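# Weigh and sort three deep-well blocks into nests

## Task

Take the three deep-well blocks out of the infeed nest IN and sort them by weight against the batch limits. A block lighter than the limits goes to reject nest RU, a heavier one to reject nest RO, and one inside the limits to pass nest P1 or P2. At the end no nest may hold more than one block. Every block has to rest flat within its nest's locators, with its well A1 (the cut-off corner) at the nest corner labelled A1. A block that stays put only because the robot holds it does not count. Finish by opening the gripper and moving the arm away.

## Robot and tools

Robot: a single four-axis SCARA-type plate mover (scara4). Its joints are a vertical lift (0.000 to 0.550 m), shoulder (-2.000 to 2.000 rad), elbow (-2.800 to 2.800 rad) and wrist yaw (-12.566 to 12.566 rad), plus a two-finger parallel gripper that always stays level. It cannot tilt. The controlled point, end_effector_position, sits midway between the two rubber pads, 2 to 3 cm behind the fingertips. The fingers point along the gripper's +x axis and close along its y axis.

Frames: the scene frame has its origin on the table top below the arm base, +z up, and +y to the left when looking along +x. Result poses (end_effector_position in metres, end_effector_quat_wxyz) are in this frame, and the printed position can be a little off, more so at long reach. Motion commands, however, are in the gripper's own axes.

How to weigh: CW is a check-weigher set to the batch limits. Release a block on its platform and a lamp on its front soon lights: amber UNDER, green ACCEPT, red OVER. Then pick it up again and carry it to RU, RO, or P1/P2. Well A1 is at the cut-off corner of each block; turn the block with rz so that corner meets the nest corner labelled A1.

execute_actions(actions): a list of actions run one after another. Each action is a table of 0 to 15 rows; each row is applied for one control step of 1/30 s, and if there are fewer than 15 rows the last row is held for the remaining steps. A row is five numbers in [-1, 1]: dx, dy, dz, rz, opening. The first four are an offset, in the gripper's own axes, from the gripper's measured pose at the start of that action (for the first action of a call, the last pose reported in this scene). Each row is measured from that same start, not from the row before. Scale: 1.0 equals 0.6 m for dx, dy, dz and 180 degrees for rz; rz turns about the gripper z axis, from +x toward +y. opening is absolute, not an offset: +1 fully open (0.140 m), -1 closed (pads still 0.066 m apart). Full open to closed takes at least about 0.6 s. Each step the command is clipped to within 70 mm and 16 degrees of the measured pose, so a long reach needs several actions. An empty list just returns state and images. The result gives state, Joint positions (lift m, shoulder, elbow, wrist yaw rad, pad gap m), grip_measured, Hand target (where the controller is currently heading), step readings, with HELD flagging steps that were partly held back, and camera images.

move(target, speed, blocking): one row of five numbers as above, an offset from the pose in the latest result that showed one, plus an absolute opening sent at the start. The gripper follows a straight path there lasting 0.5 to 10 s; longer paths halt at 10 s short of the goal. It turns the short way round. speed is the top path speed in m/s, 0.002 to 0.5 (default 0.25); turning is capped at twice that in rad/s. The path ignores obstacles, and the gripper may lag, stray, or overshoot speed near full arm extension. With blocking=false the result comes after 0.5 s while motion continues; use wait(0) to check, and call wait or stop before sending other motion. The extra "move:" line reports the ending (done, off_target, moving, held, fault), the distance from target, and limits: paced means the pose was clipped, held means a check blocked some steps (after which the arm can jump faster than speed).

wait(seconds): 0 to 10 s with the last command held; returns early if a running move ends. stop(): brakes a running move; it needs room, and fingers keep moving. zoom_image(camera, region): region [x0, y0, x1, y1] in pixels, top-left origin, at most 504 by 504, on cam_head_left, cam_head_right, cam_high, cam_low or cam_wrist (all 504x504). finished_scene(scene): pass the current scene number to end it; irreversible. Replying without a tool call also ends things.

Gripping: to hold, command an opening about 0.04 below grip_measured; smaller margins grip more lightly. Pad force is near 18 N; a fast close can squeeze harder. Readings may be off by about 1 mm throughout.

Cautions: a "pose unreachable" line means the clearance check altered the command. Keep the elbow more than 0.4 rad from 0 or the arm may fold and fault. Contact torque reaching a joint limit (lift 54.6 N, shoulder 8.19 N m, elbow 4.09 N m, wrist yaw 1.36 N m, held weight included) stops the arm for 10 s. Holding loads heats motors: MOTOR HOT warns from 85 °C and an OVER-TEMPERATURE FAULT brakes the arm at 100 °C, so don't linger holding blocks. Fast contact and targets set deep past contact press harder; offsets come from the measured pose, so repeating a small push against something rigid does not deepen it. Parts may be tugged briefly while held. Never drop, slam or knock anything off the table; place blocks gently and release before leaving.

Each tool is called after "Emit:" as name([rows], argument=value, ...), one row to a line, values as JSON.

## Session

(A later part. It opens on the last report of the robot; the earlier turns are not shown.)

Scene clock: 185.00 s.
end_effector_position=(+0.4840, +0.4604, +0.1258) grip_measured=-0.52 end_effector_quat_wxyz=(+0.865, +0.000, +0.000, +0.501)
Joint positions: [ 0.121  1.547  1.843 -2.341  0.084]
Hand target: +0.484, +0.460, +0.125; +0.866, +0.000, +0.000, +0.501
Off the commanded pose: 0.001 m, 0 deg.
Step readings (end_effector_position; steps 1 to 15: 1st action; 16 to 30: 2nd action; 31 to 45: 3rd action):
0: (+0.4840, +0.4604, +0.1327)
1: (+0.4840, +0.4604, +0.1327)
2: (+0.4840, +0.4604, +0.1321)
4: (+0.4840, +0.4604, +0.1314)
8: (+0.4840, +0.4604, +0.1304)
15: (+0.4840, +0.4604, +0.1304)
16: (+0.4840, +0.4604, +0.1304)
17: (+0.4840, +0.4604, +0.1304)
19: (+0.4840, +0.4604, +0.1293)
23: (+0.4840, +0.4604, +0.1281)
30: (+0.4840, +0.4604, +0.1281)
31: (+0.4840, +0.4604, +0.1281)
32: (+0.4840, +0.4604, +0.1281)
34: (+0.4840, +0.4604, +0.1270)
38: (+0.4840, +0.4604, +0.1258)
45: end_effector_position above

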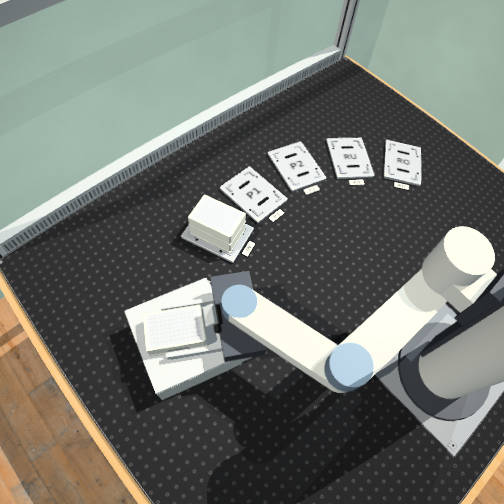

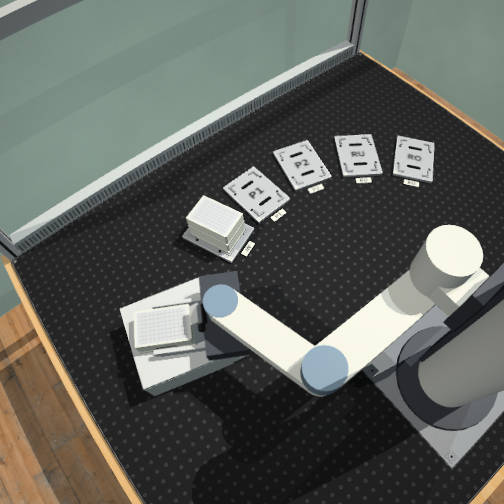

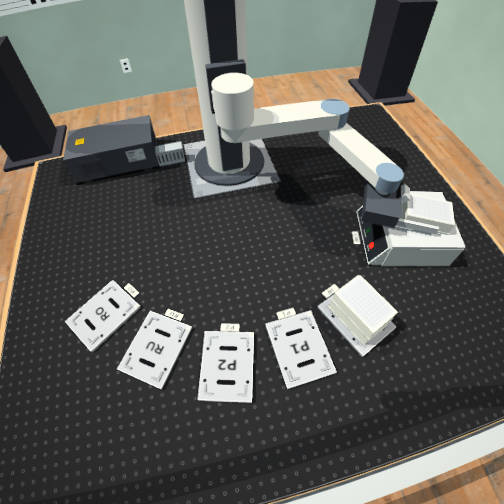

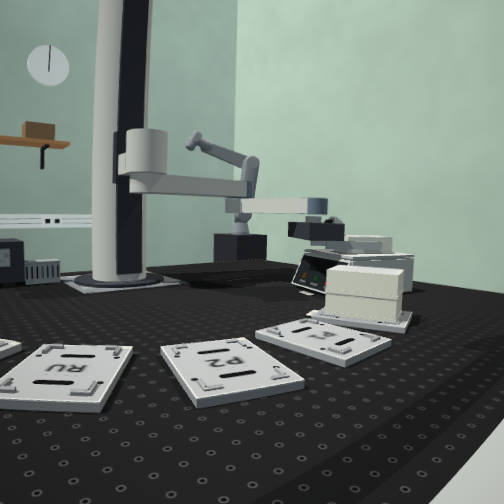

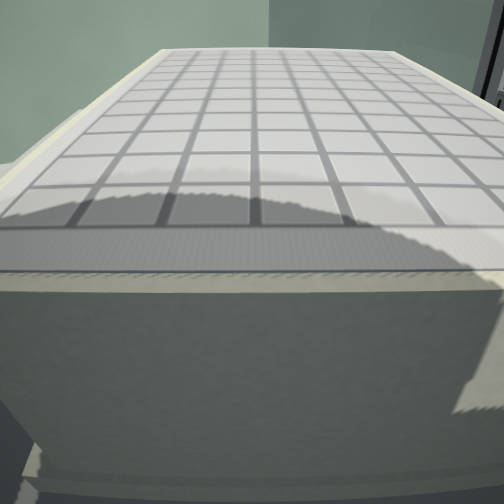

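Emit:
execute_actions([
  [[0,0,0,0,-0.52],[0,0,0,0,-0.48],[0,0,0,0,-0.44],[0,0,0,0,-0.40],[0,0,0,0,-0.35],[0,0,0,0,-0.3],[0,0,0,0,-0.3],[0,0,0.003,0,-0.3],[0,0,0.006,0,-0.3],[0,0,0.009,0,-0.3],[0,0,0.0105,0,-0.3]],
])

Emit:
zoom_image(camera="cam_high", region=[350, 170, 480, 280])

Scene clock: 193.57 s.
end_effector_position=(+0.4840, +0.4603, +0.1322) grip_measured=-0.30 end_effector_quat_wxyz=(+0.865, +0.000, +0.000, +0.501)
Joint positions: [ 0.127  1.547  1.843 -2.34   0.092]
Hand target: +0.484, +0.460, +0.132; +0.865, +0.000, +0.000, +0.501
Off the commanded pose: 0.000 m, 0 deg.
Step readings (end_effector_position):
0: (+0.4840, +0.4604, +0.1258)
1: (+0.4840, +0.4604, +0.1259)
2: (+0.4840, +0.4603, +0.1262)
4: (+0.4840, +0.4603, +0.1259)
8: (+0.4840, +0.4603, +0.1259)
15: end_effector_position above

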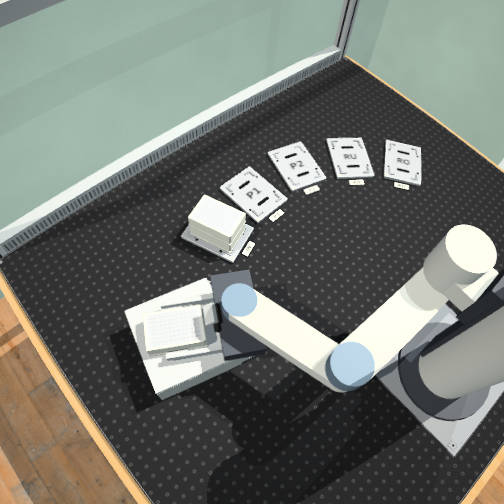

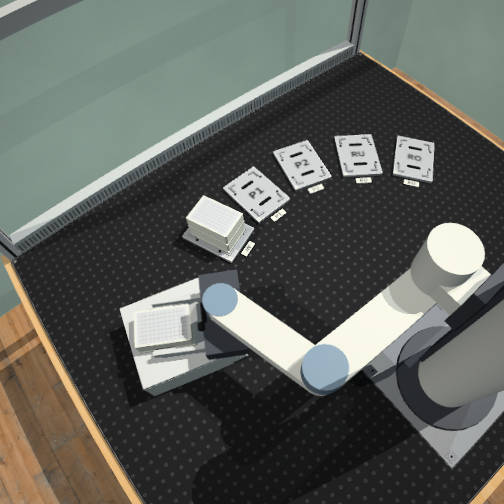

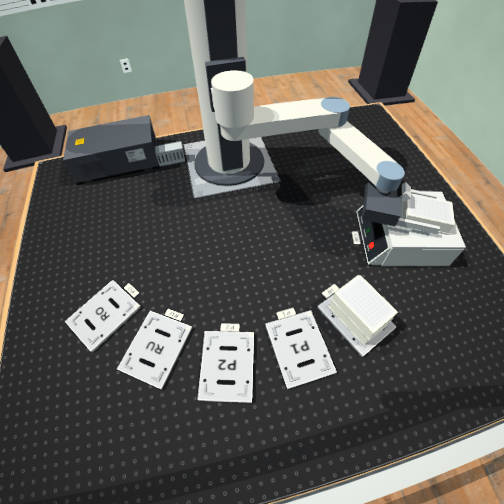

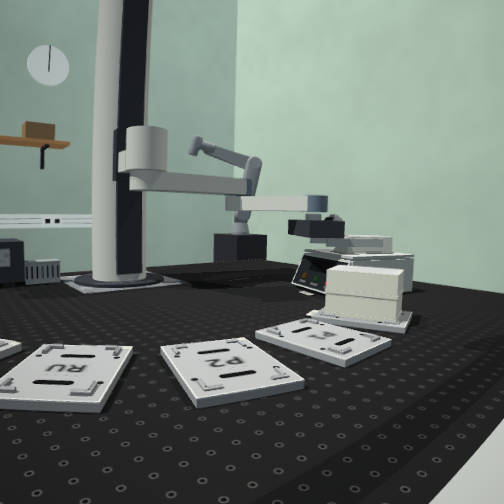

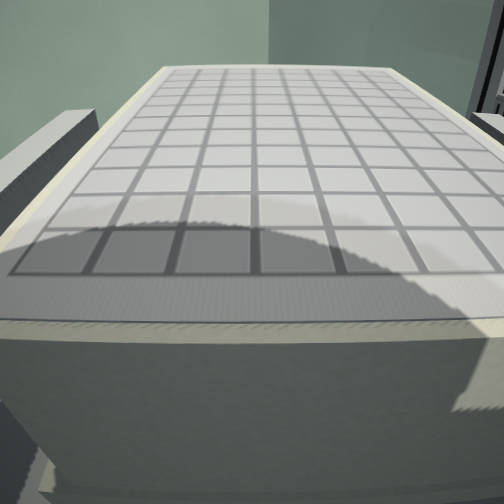

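Region (350, 170, 480, 280) of cam_high's 504x504 image, scaled by 3.877, with more detail than that image has; it fills the top 426 rows of this view, and the rest is white.

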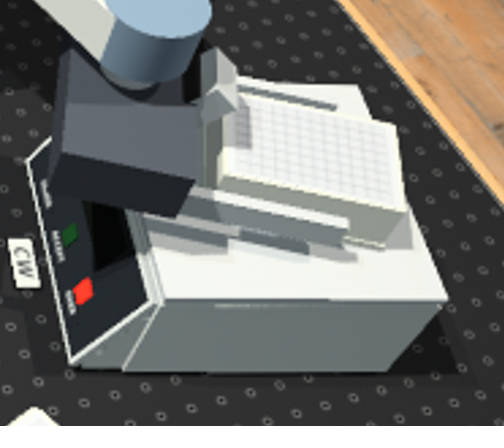

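Emit:
wait(seconds=2)

Emit:
zoom_image(camera="cam_low", region=[280, 220, 420, 310])

Scene clock: 199.70 s.
end_effector_position=(+0.4840, +0.4603, +0.1322) grip_measured=-0.30 end_effector_quat_wxyz=(+0.865, +0.000, +0.000, +0.501)
Joint positions: [ 0.127  1.547  1.843 -2.34   0.092]
Hand target: +0.484, +0.460, +0.132; +0.865, +0.000, +0.000, +0.501
Off the commanded pose: 0.000 m, 0 deg.
wait: 2.00 s; at rest from the start

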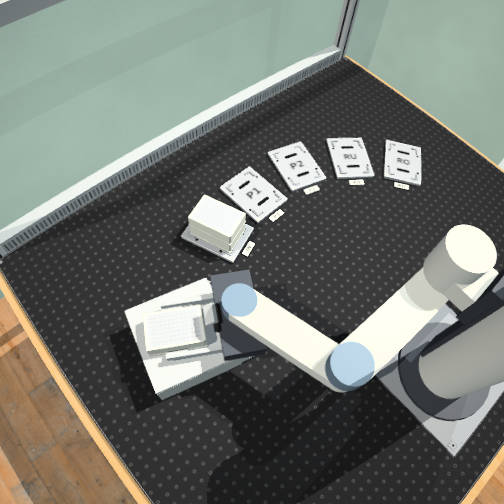

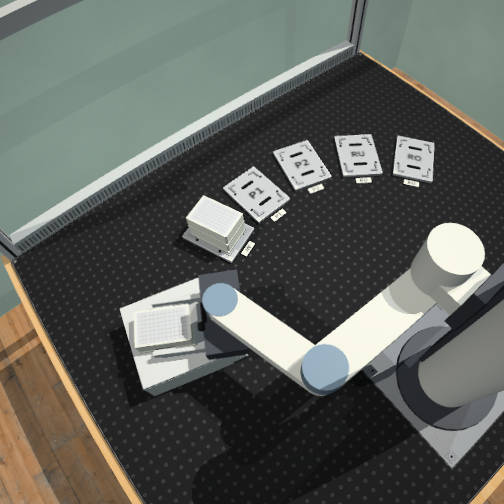

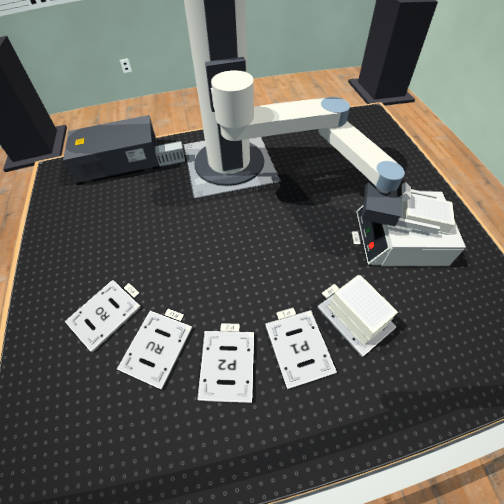

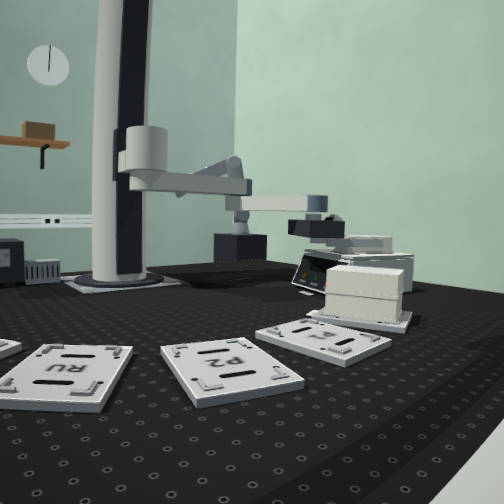

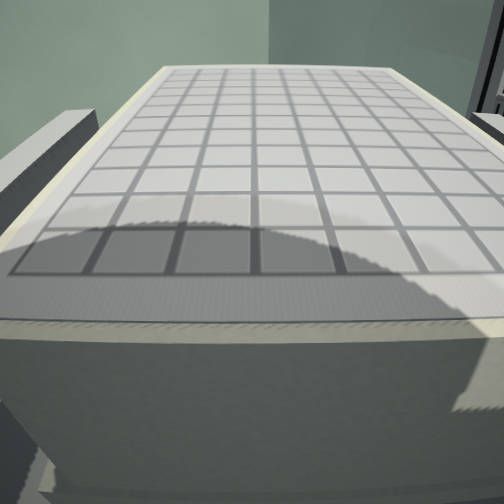

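Region (280, 220, 420, 310) of cam_low's 504x504 image, scaled by 3.600, with more detail than that image has; it fills the top 324 rows of this view, and the rest is white.

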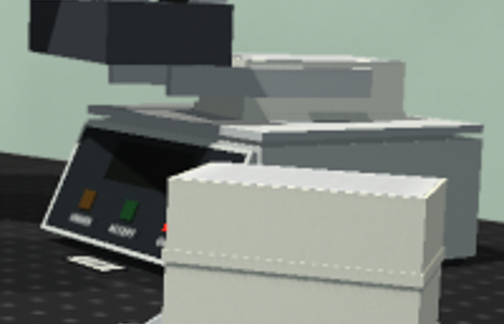

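Emit:
execute_actions([
  [[0,0,0,0,-0.35],[0,0,0,0,-0.40],[0,0,0,0,-0.44],[0,0,0,0,-0.47],[0,0,0,0,-0.49],[0,0,0,0,-0.51],[0,0,0,0,-0.53],[0,0,0,0,-0.55],[0,0,0,0,-0.57],[0,0,0,0,-0.57],[0,0,0,0,-0.57],[0,0,0.002,0,-0.57],[0,0,0.005,0,-0.57],[0,0,0.008,0,-0.57],[0,0,0.008,0,-0.57]],
])

Emit:
wait(seconds=1)

Scene clock: 208.73 s.
end_effector_position=(+0.4840, +0.4603, +0.1365) grip_measured=-0.52 end_effector_quat_wxyz=(+0.865, +0.000, +0.000, +0.501)
Joint positions: [ 0.131  1.547  1.843 -2.34   0.084]
Hand target: +0.484, +0.460, +0.137; +0.865, +0.000, +0.000, +0.501
Off the commanded pose: 0.000 m, 0 deg.
Step readings (end_effector_position):
0: (+0.4840, +0.4603, +0.1322)
1: (+0.4840, +0.4603, +0.1322)
2: (+0.4840, +0.4603, +0.1322)
4: (+0.4840, +0.4603, +0.1322)
8: (+0.4840, +0.4603, +0.1322)
15: end_effector_position above

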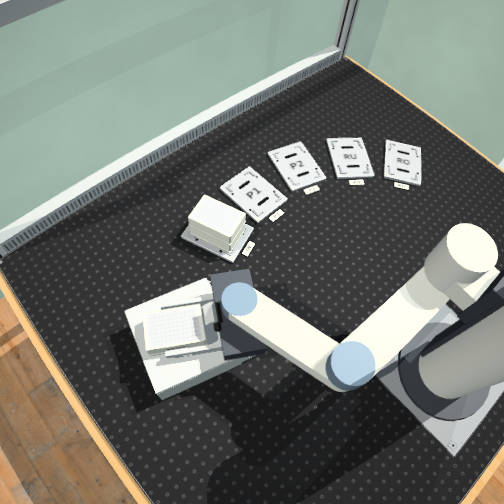

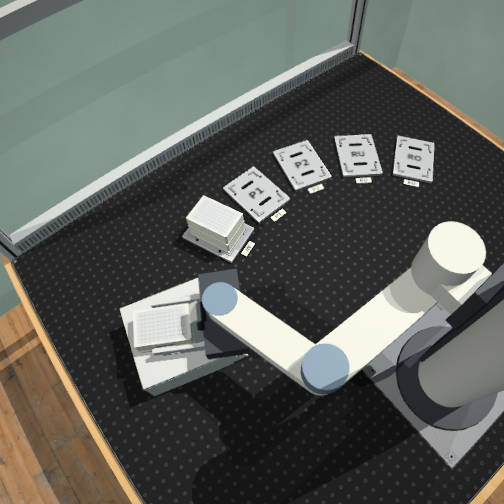

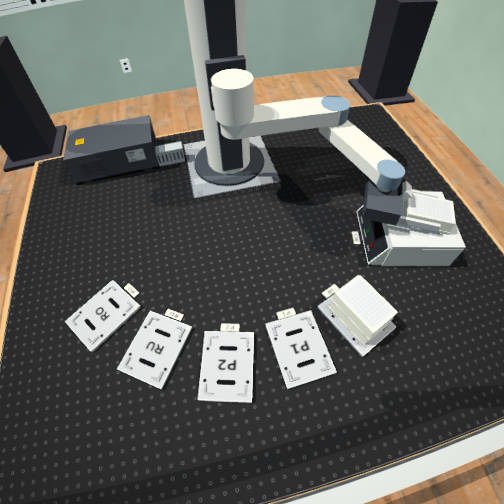

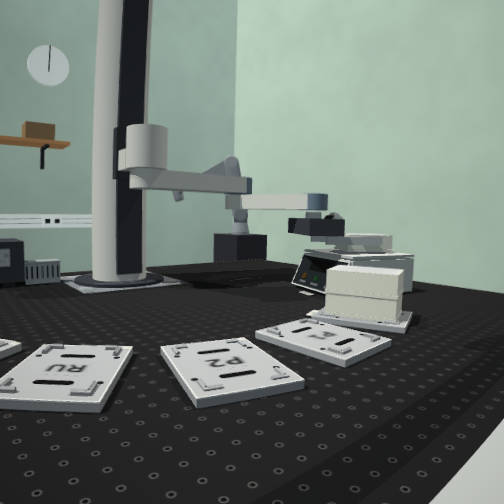

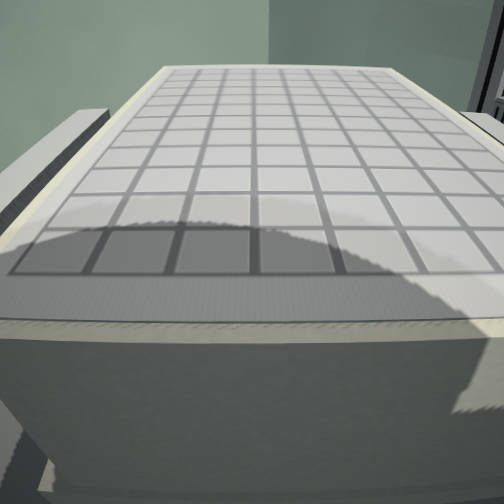

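Scene clock: 209.73 s.
end_effector_position=(+0.4840, +0.4603, +0.1370) grip_measured=-0.52 end_effector_quat_wxyz=(+0.865, +0.000, +0.000, +0.501)
Joint positions: [ 0.132  1.547  1.843 -2.34   0.084]
Hand target: +0.484, +0.460, +0.137; +0.865, +0.000, +0.000, +0.501
Off the commanded pose: 0.000 m, 0 deg.
wait: 1.00 s; at rest by 0.17 s

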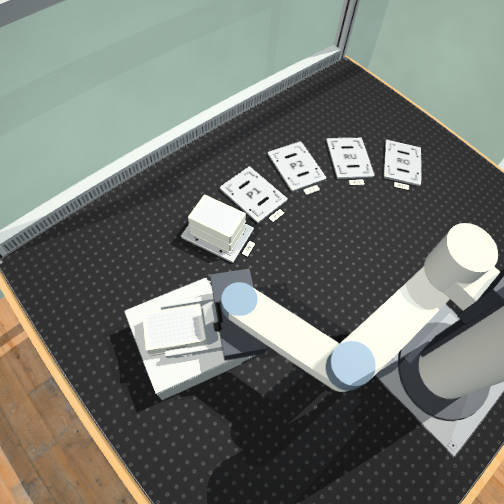

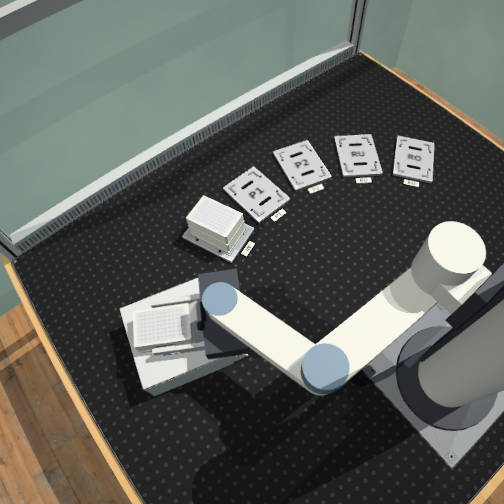

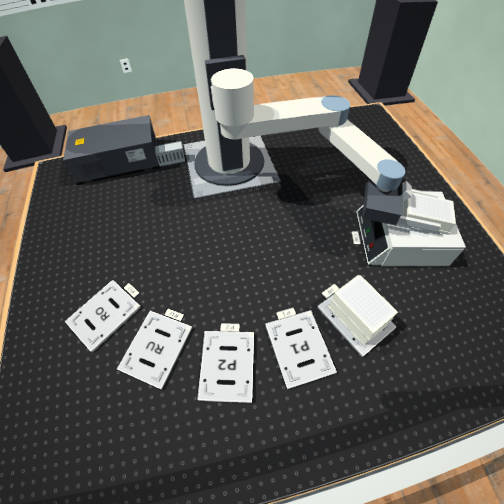

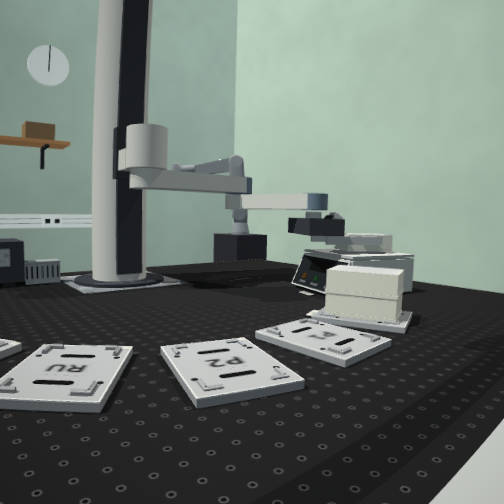

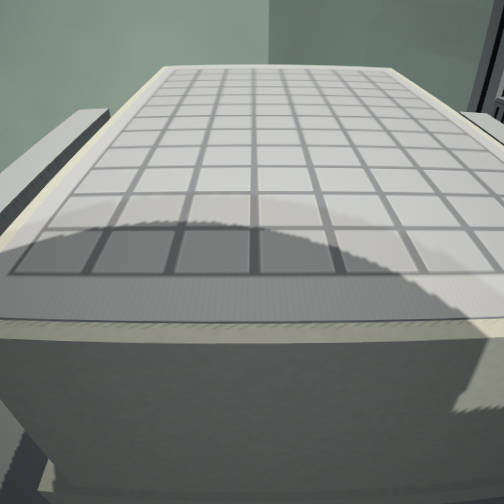

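Lamp off. Set down just above contact and release.

Emit:
execute_actions([
  [[0,0,-0.002,0,-0.57],[0,0,-0.004,0,-0.57],[0,0,-0.006,0,-0.57],[0,0,-0.007,0,-0.57],[0,0,-0.0075,0,-0.57],[0,0,-0.0075,0,-0.57],[0,0,-0.0075,0,-0.57],[0,0,-0.0075,0,-0.57],[0,0,-0.0075,0,-0.52],[0,0,-0.0075,0,-0.48],[0,0,-0.0075,0,-0.44],[0,0,-0.0075,0,-0.40],[0,0,-0.0075,0,-0.36],[0,0,-0.0075,0,-0.36],[0,0,-0.0075,0,-0.36]],
])

Emit:
wait(seconds=2.5)

Scene clock: 216.40 s.
end_effector_position=(+0.4840, +0.4603, +0.1324) grip_measured=-0.36 end_effector_quat_wxyz=(+0.865, +0.000, +0.000, +0.501)
Joint positions: [ 0.127  1.547  1.843 -2.34   0.09 ]
Hand target: +0.484, +0.460, +0.132; +0.865, +0.000, +0.000, +0.501
Off the commanded pose: 0.000 m, 0 deg.
Step readings (end_effector_position):
0: (+0.4840, +0.4603, +0.1370)
1: (+0.4840, +0.4603, +0.1369)
2: (+0.4840, +0.4603, +0.1359)
4: (+0.4840, +0.4603, +0.1334)
8: (+0.4840, +0.4603, +0.1323)
15: end_effector_position above

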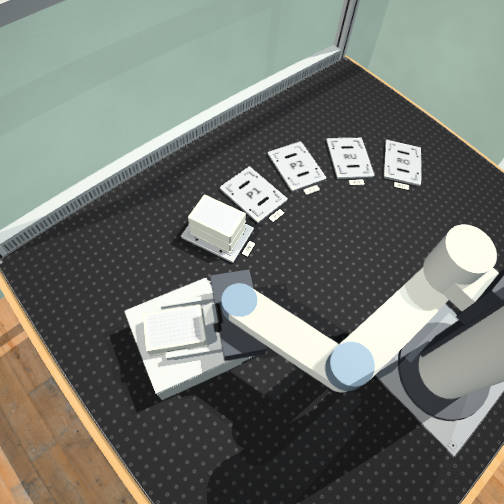

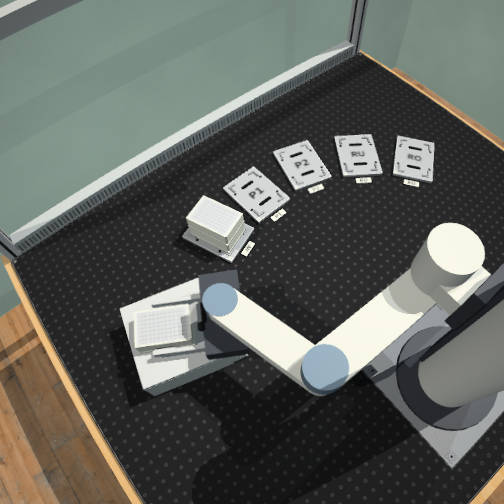

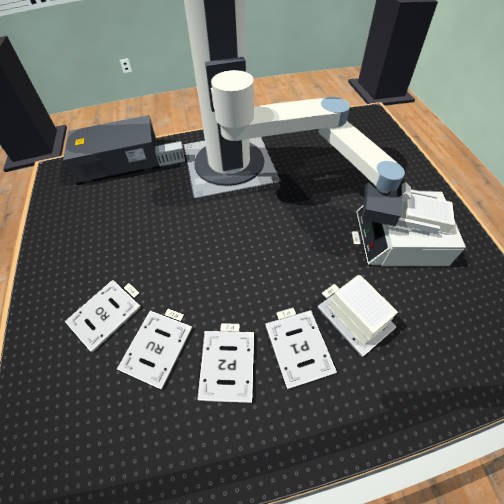

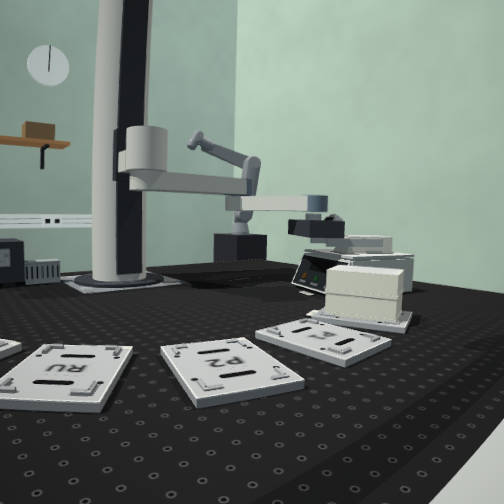

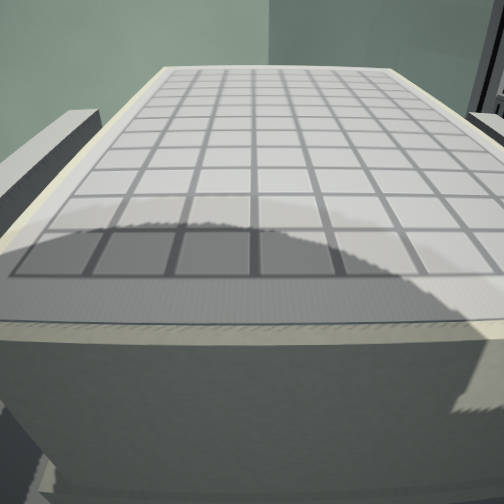

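Scene clock: 218.90 s.
end_effector_position=(+0.4840, +0.4603, +0.1324) grip_measured=-0.36 end_effector_quat_wxyz=(+0.865, +0.000, +0.000, +0.501)
Joint positions: [ 0.127  1.547  1.843 -2.34   0.09 ]
Hand target: +0.484, +0.460, +0.132; +0.865, +0.000, +0.000, +0.501
Off the commanded pose: 0.000 m, 0 deg.
wait: 2.50 s; at rest by 0.17 s

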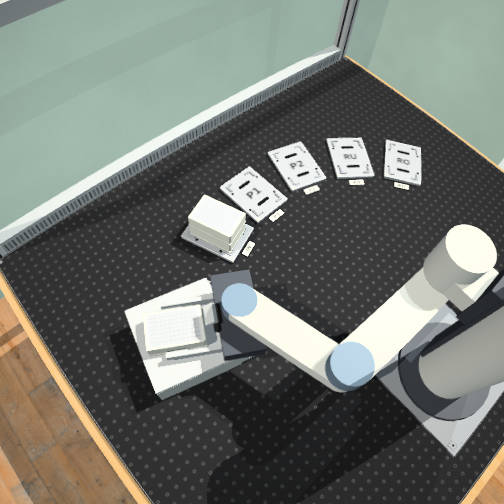

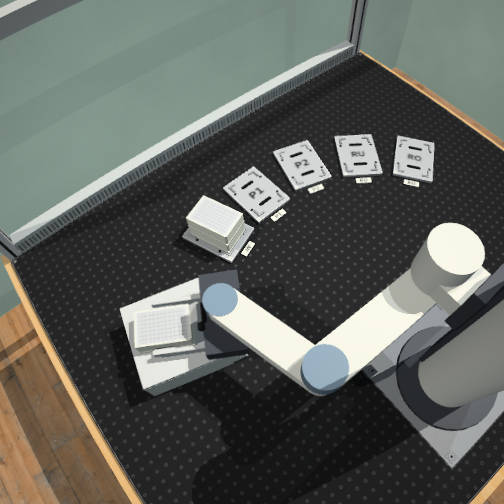

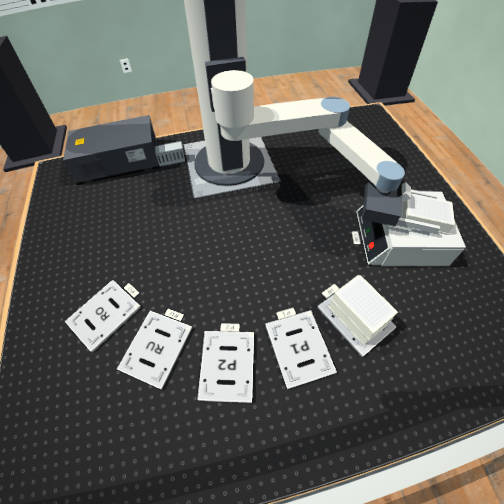

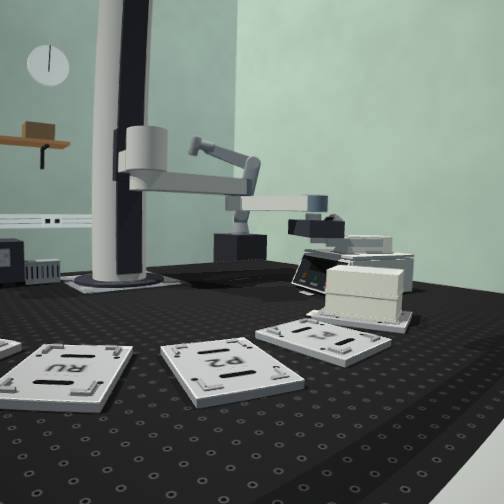

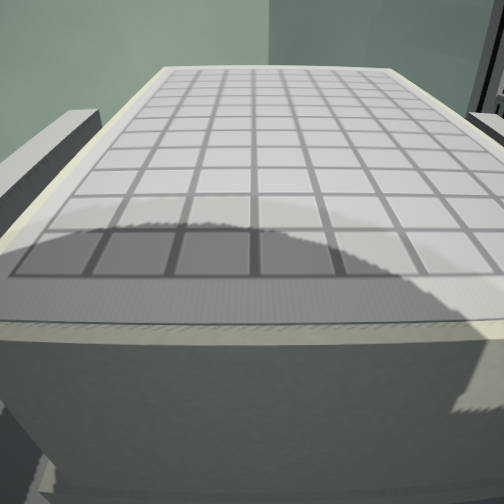

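Emit:
move(target=[0, 0, 0.06, 0, -0.2], speed=0.3)

Scene clock: 245.37 s.
end_effector_position=(+0.4840, +0.4603, +0.1685) grip_measured=-0.20 end_effector_quat_wxyz=(+0.865, +0.000, +0.000, +0.501)
Joint positions: [ 0.163  1.547  1.843 -2.34   0.096]
Hand target: +0.484, +0.460, +0.168; +0.865, +0.000, +0.000, +0.501
Off the commanded pose: 0.000 m, 0 deg.
move: done

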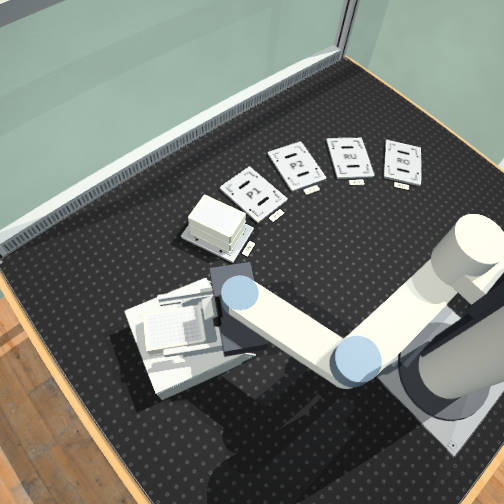

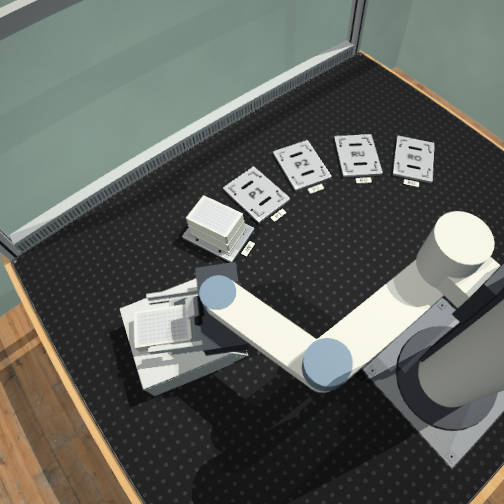

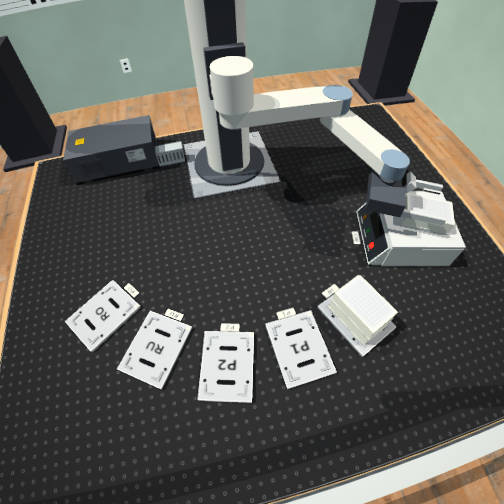

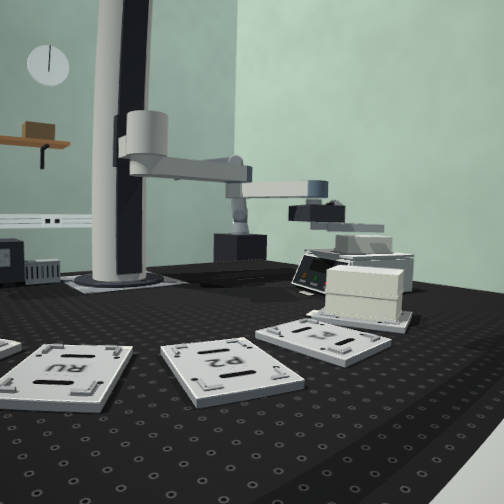

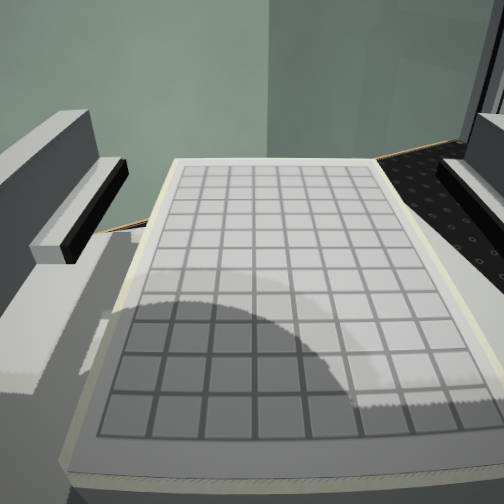

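Emit:
move(target=[-0.995, -0.544, 0.15, -0.584, 1], speed=0.5)

Scene clock: 257.30 s.
end_effector_position=(+0.4697, -0.2202, +0.2585) grip_measured=+1.00 end_effector_quat_wxyz=(+0.924, +0.000, +0.000, -0.382)
Joint positions: [ 0.253  0.407  0.905 -2.096  0.14 ]
Hand target: +0.470, -0.220, +0.258; +0.924, +0.000, +0.000, -0.383
Off the commanded pose: 0.000 m, 0 deg.
move: done

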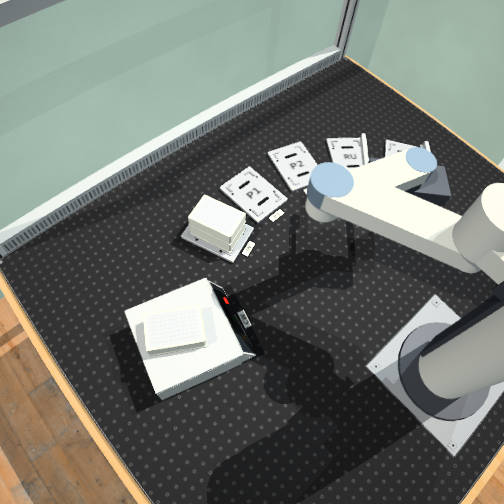

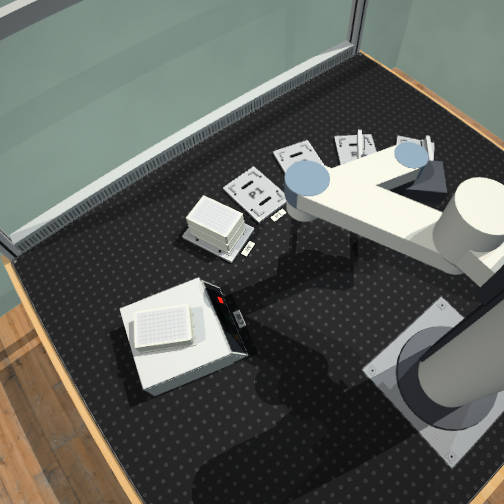

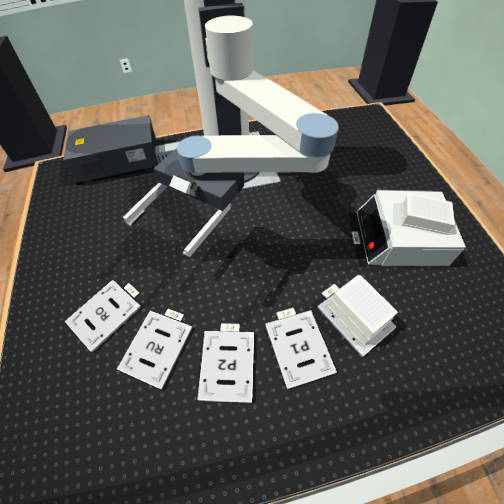

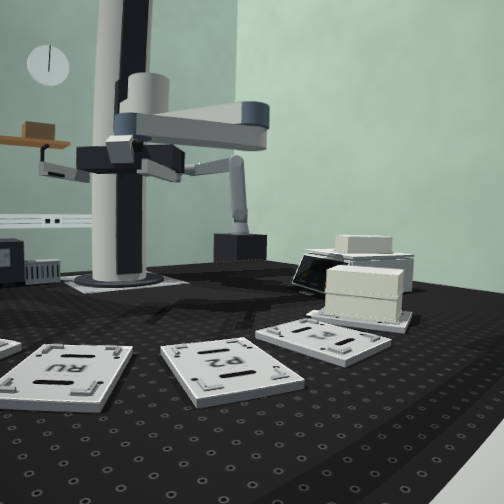

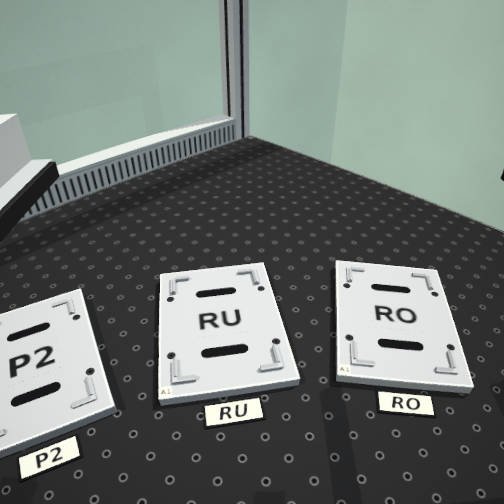

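Emit:
zoom_image(camera="cam_wrist", region=[325, 250, 485, 410])

Emit:
zoom_image(camera="cam_wrist", region=[150, 250, 310, 410])

Region (325, 250, 485, 410) of cam_wrist's 504x504 image, scaled by 3.150, with more detail than that image has.

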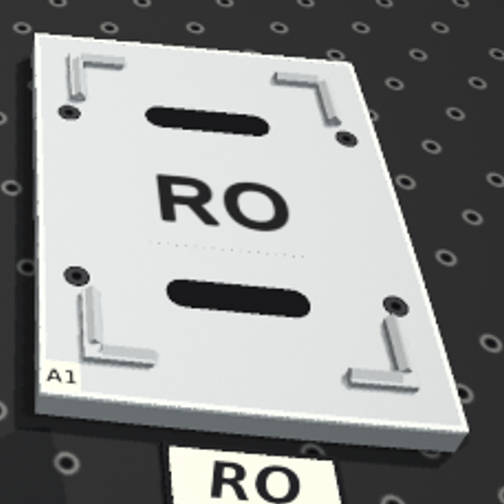

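Region (150, 250, 310, 410) of cam_wrist's 504x504 image, scaled by 3.150, with more detail than that image has.

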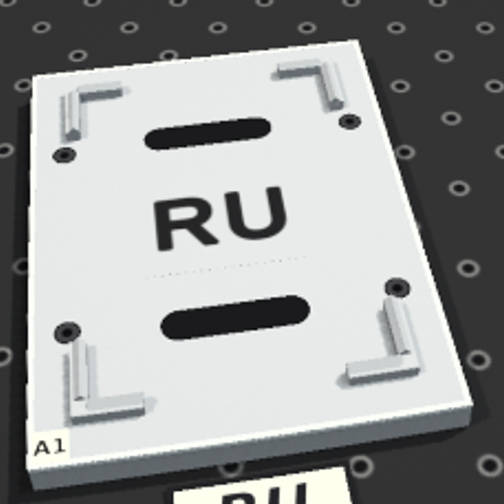

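Emit:
move(target=[-0.784, 0.82, -0.1475, 0.5838, -0.2], speed=0.5)

Scene clock: 314.47 s.
end_effector_position=(+0.4847, +0.4606, +0.1700) grip_measured=-0.20 end_effector_quat_wxyz=(+0.865, +0.000, +0.000, +0.501)
Joint positions: [ 0.165  1.544  1.847 -2.342  0.096]
Hand target: +0.485, +0.461, +0.170; +0.866, +0.000, +0.000, +0.501
Off the commanded pose: 0.000 m, 0 deg.
move: done; limits=paced

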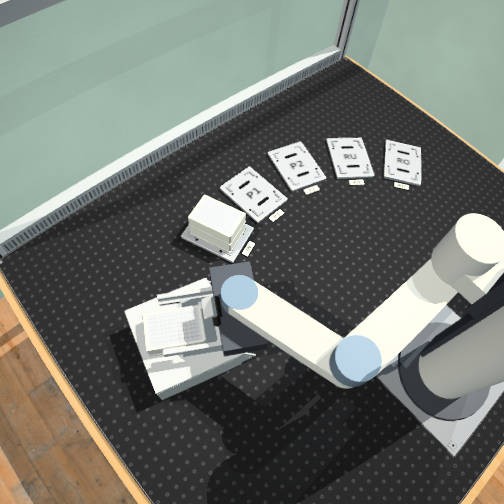

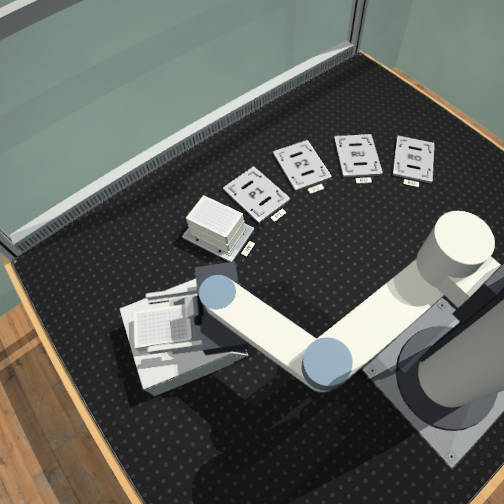

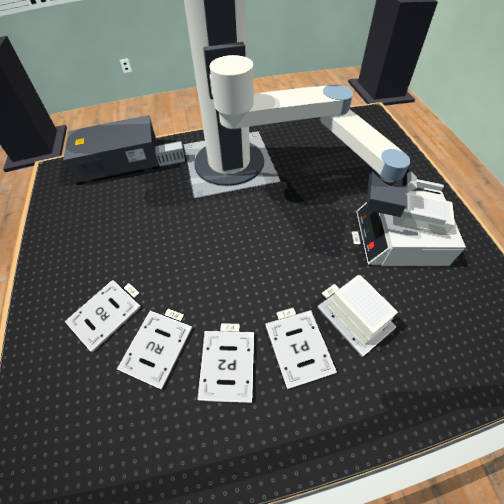

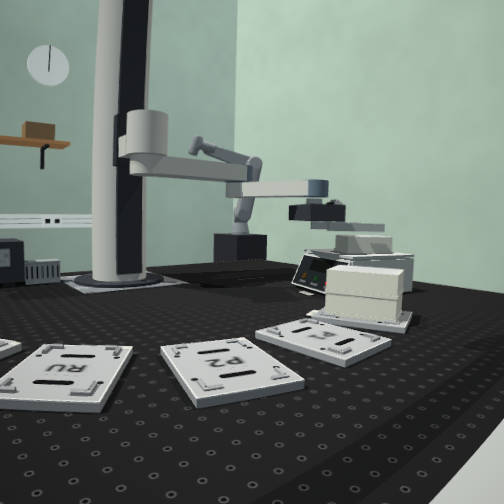

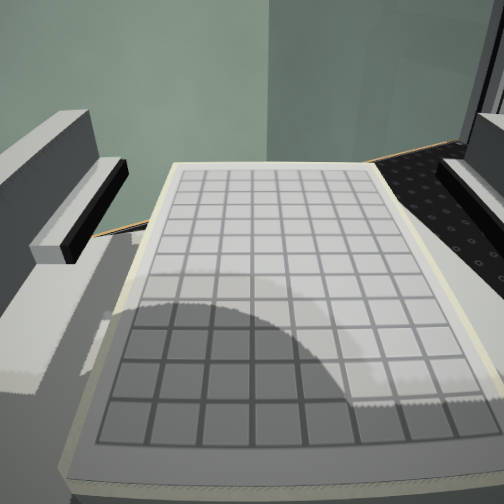

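Emit:
execute_actions([
  [[-0.001,0.0008,-0.008,0,-0.25],[-0.001,0.0008,-0.018,0,-0.3],[-0.001,0.0008,-0.03,0,-0.33],[-0.001,0.0008,-0.042,0,-0.35],[-0.001,0.0008,-0.052,0,-0.35],[-0.001,0.0008,-0.059,0,-0.35],[-0.001,0.0008,-0.0633,0,-0.35]],
  [[0,0,0,0,-0.40],[0,0,0,0,-0.44],[0,0,0,0,-0.47],[0,0,0,0,-0.49],[0,0,0,0,-0.51],[0,0,0,0,-0.53],[0,0,0,0,-0.55],[0,0,0,0,-0.57],[0,0,0,0,-0.57],[0,0,0,0,-0.57],[0,0,0,0,-0.57],[0,0,0,0,-0.57]],
])

Scene clock: 324.37 s.
end_effector_position=(+0.4840, +0.4603, +0.1319) grip_measured=-0.52 end_effector_quat_wxyz=(+0.865, +0.000, +0.000, +0.501)
Joint positions: [ 0.127  1.547  1.843 -2.341  0.084]
Hand target: +0.484, +0.460, +0.132; +0.866, +0.000, +0.000, +0.501
Off the commanded pose: 0.000 m, 0 deg.
Step readings (end_effector_position; steps 1 to 15: 1st action; 16 to 30: 2nd action):
0: (+0.4847, +0.4606, +0.1700)
1: (+0.4847, +0.4606, +0.1699)
2: (+0.4845, +0.4605, +0.1684)
4: (+0.4841, +0.4604, +0.1600)
8: (+0.4841, +0.4603, +0.1368)
15: (+0.4841, +0.4603, +0.1319)
16: (+0.4841, +0.4603, +0.1319)
17: (+0.4841, +0.4603, +0.1319)
19: (+0.4841, +0.4603, +0.1319)
23: (+0.4840, +0.4603, +0.1319)
30: end_effector_position above

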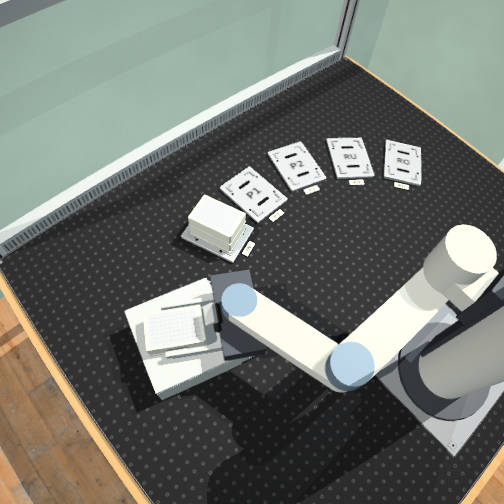

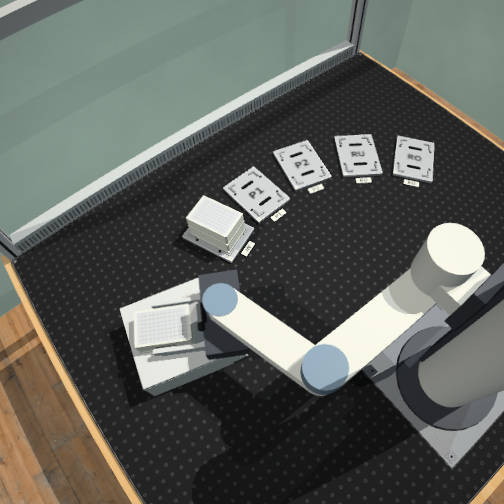

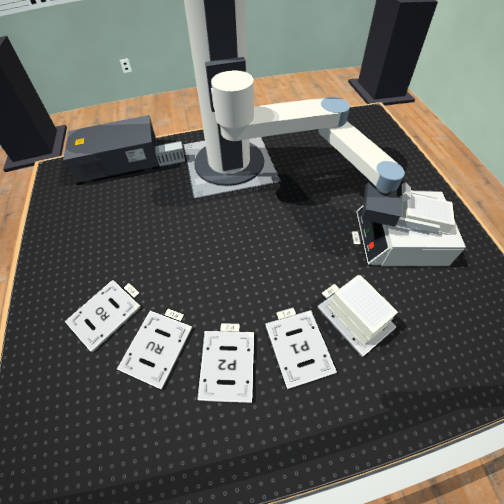

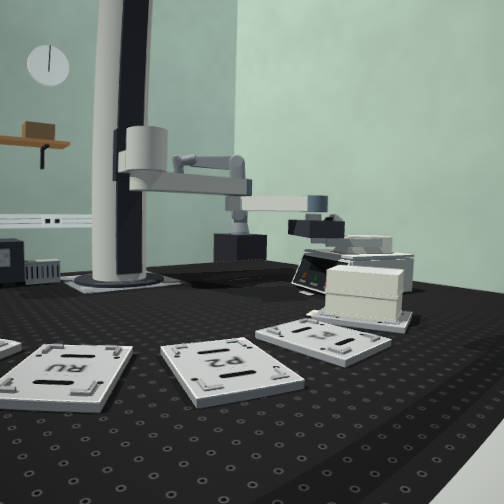

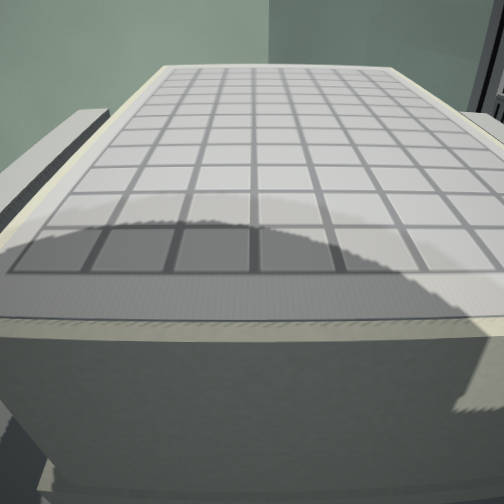

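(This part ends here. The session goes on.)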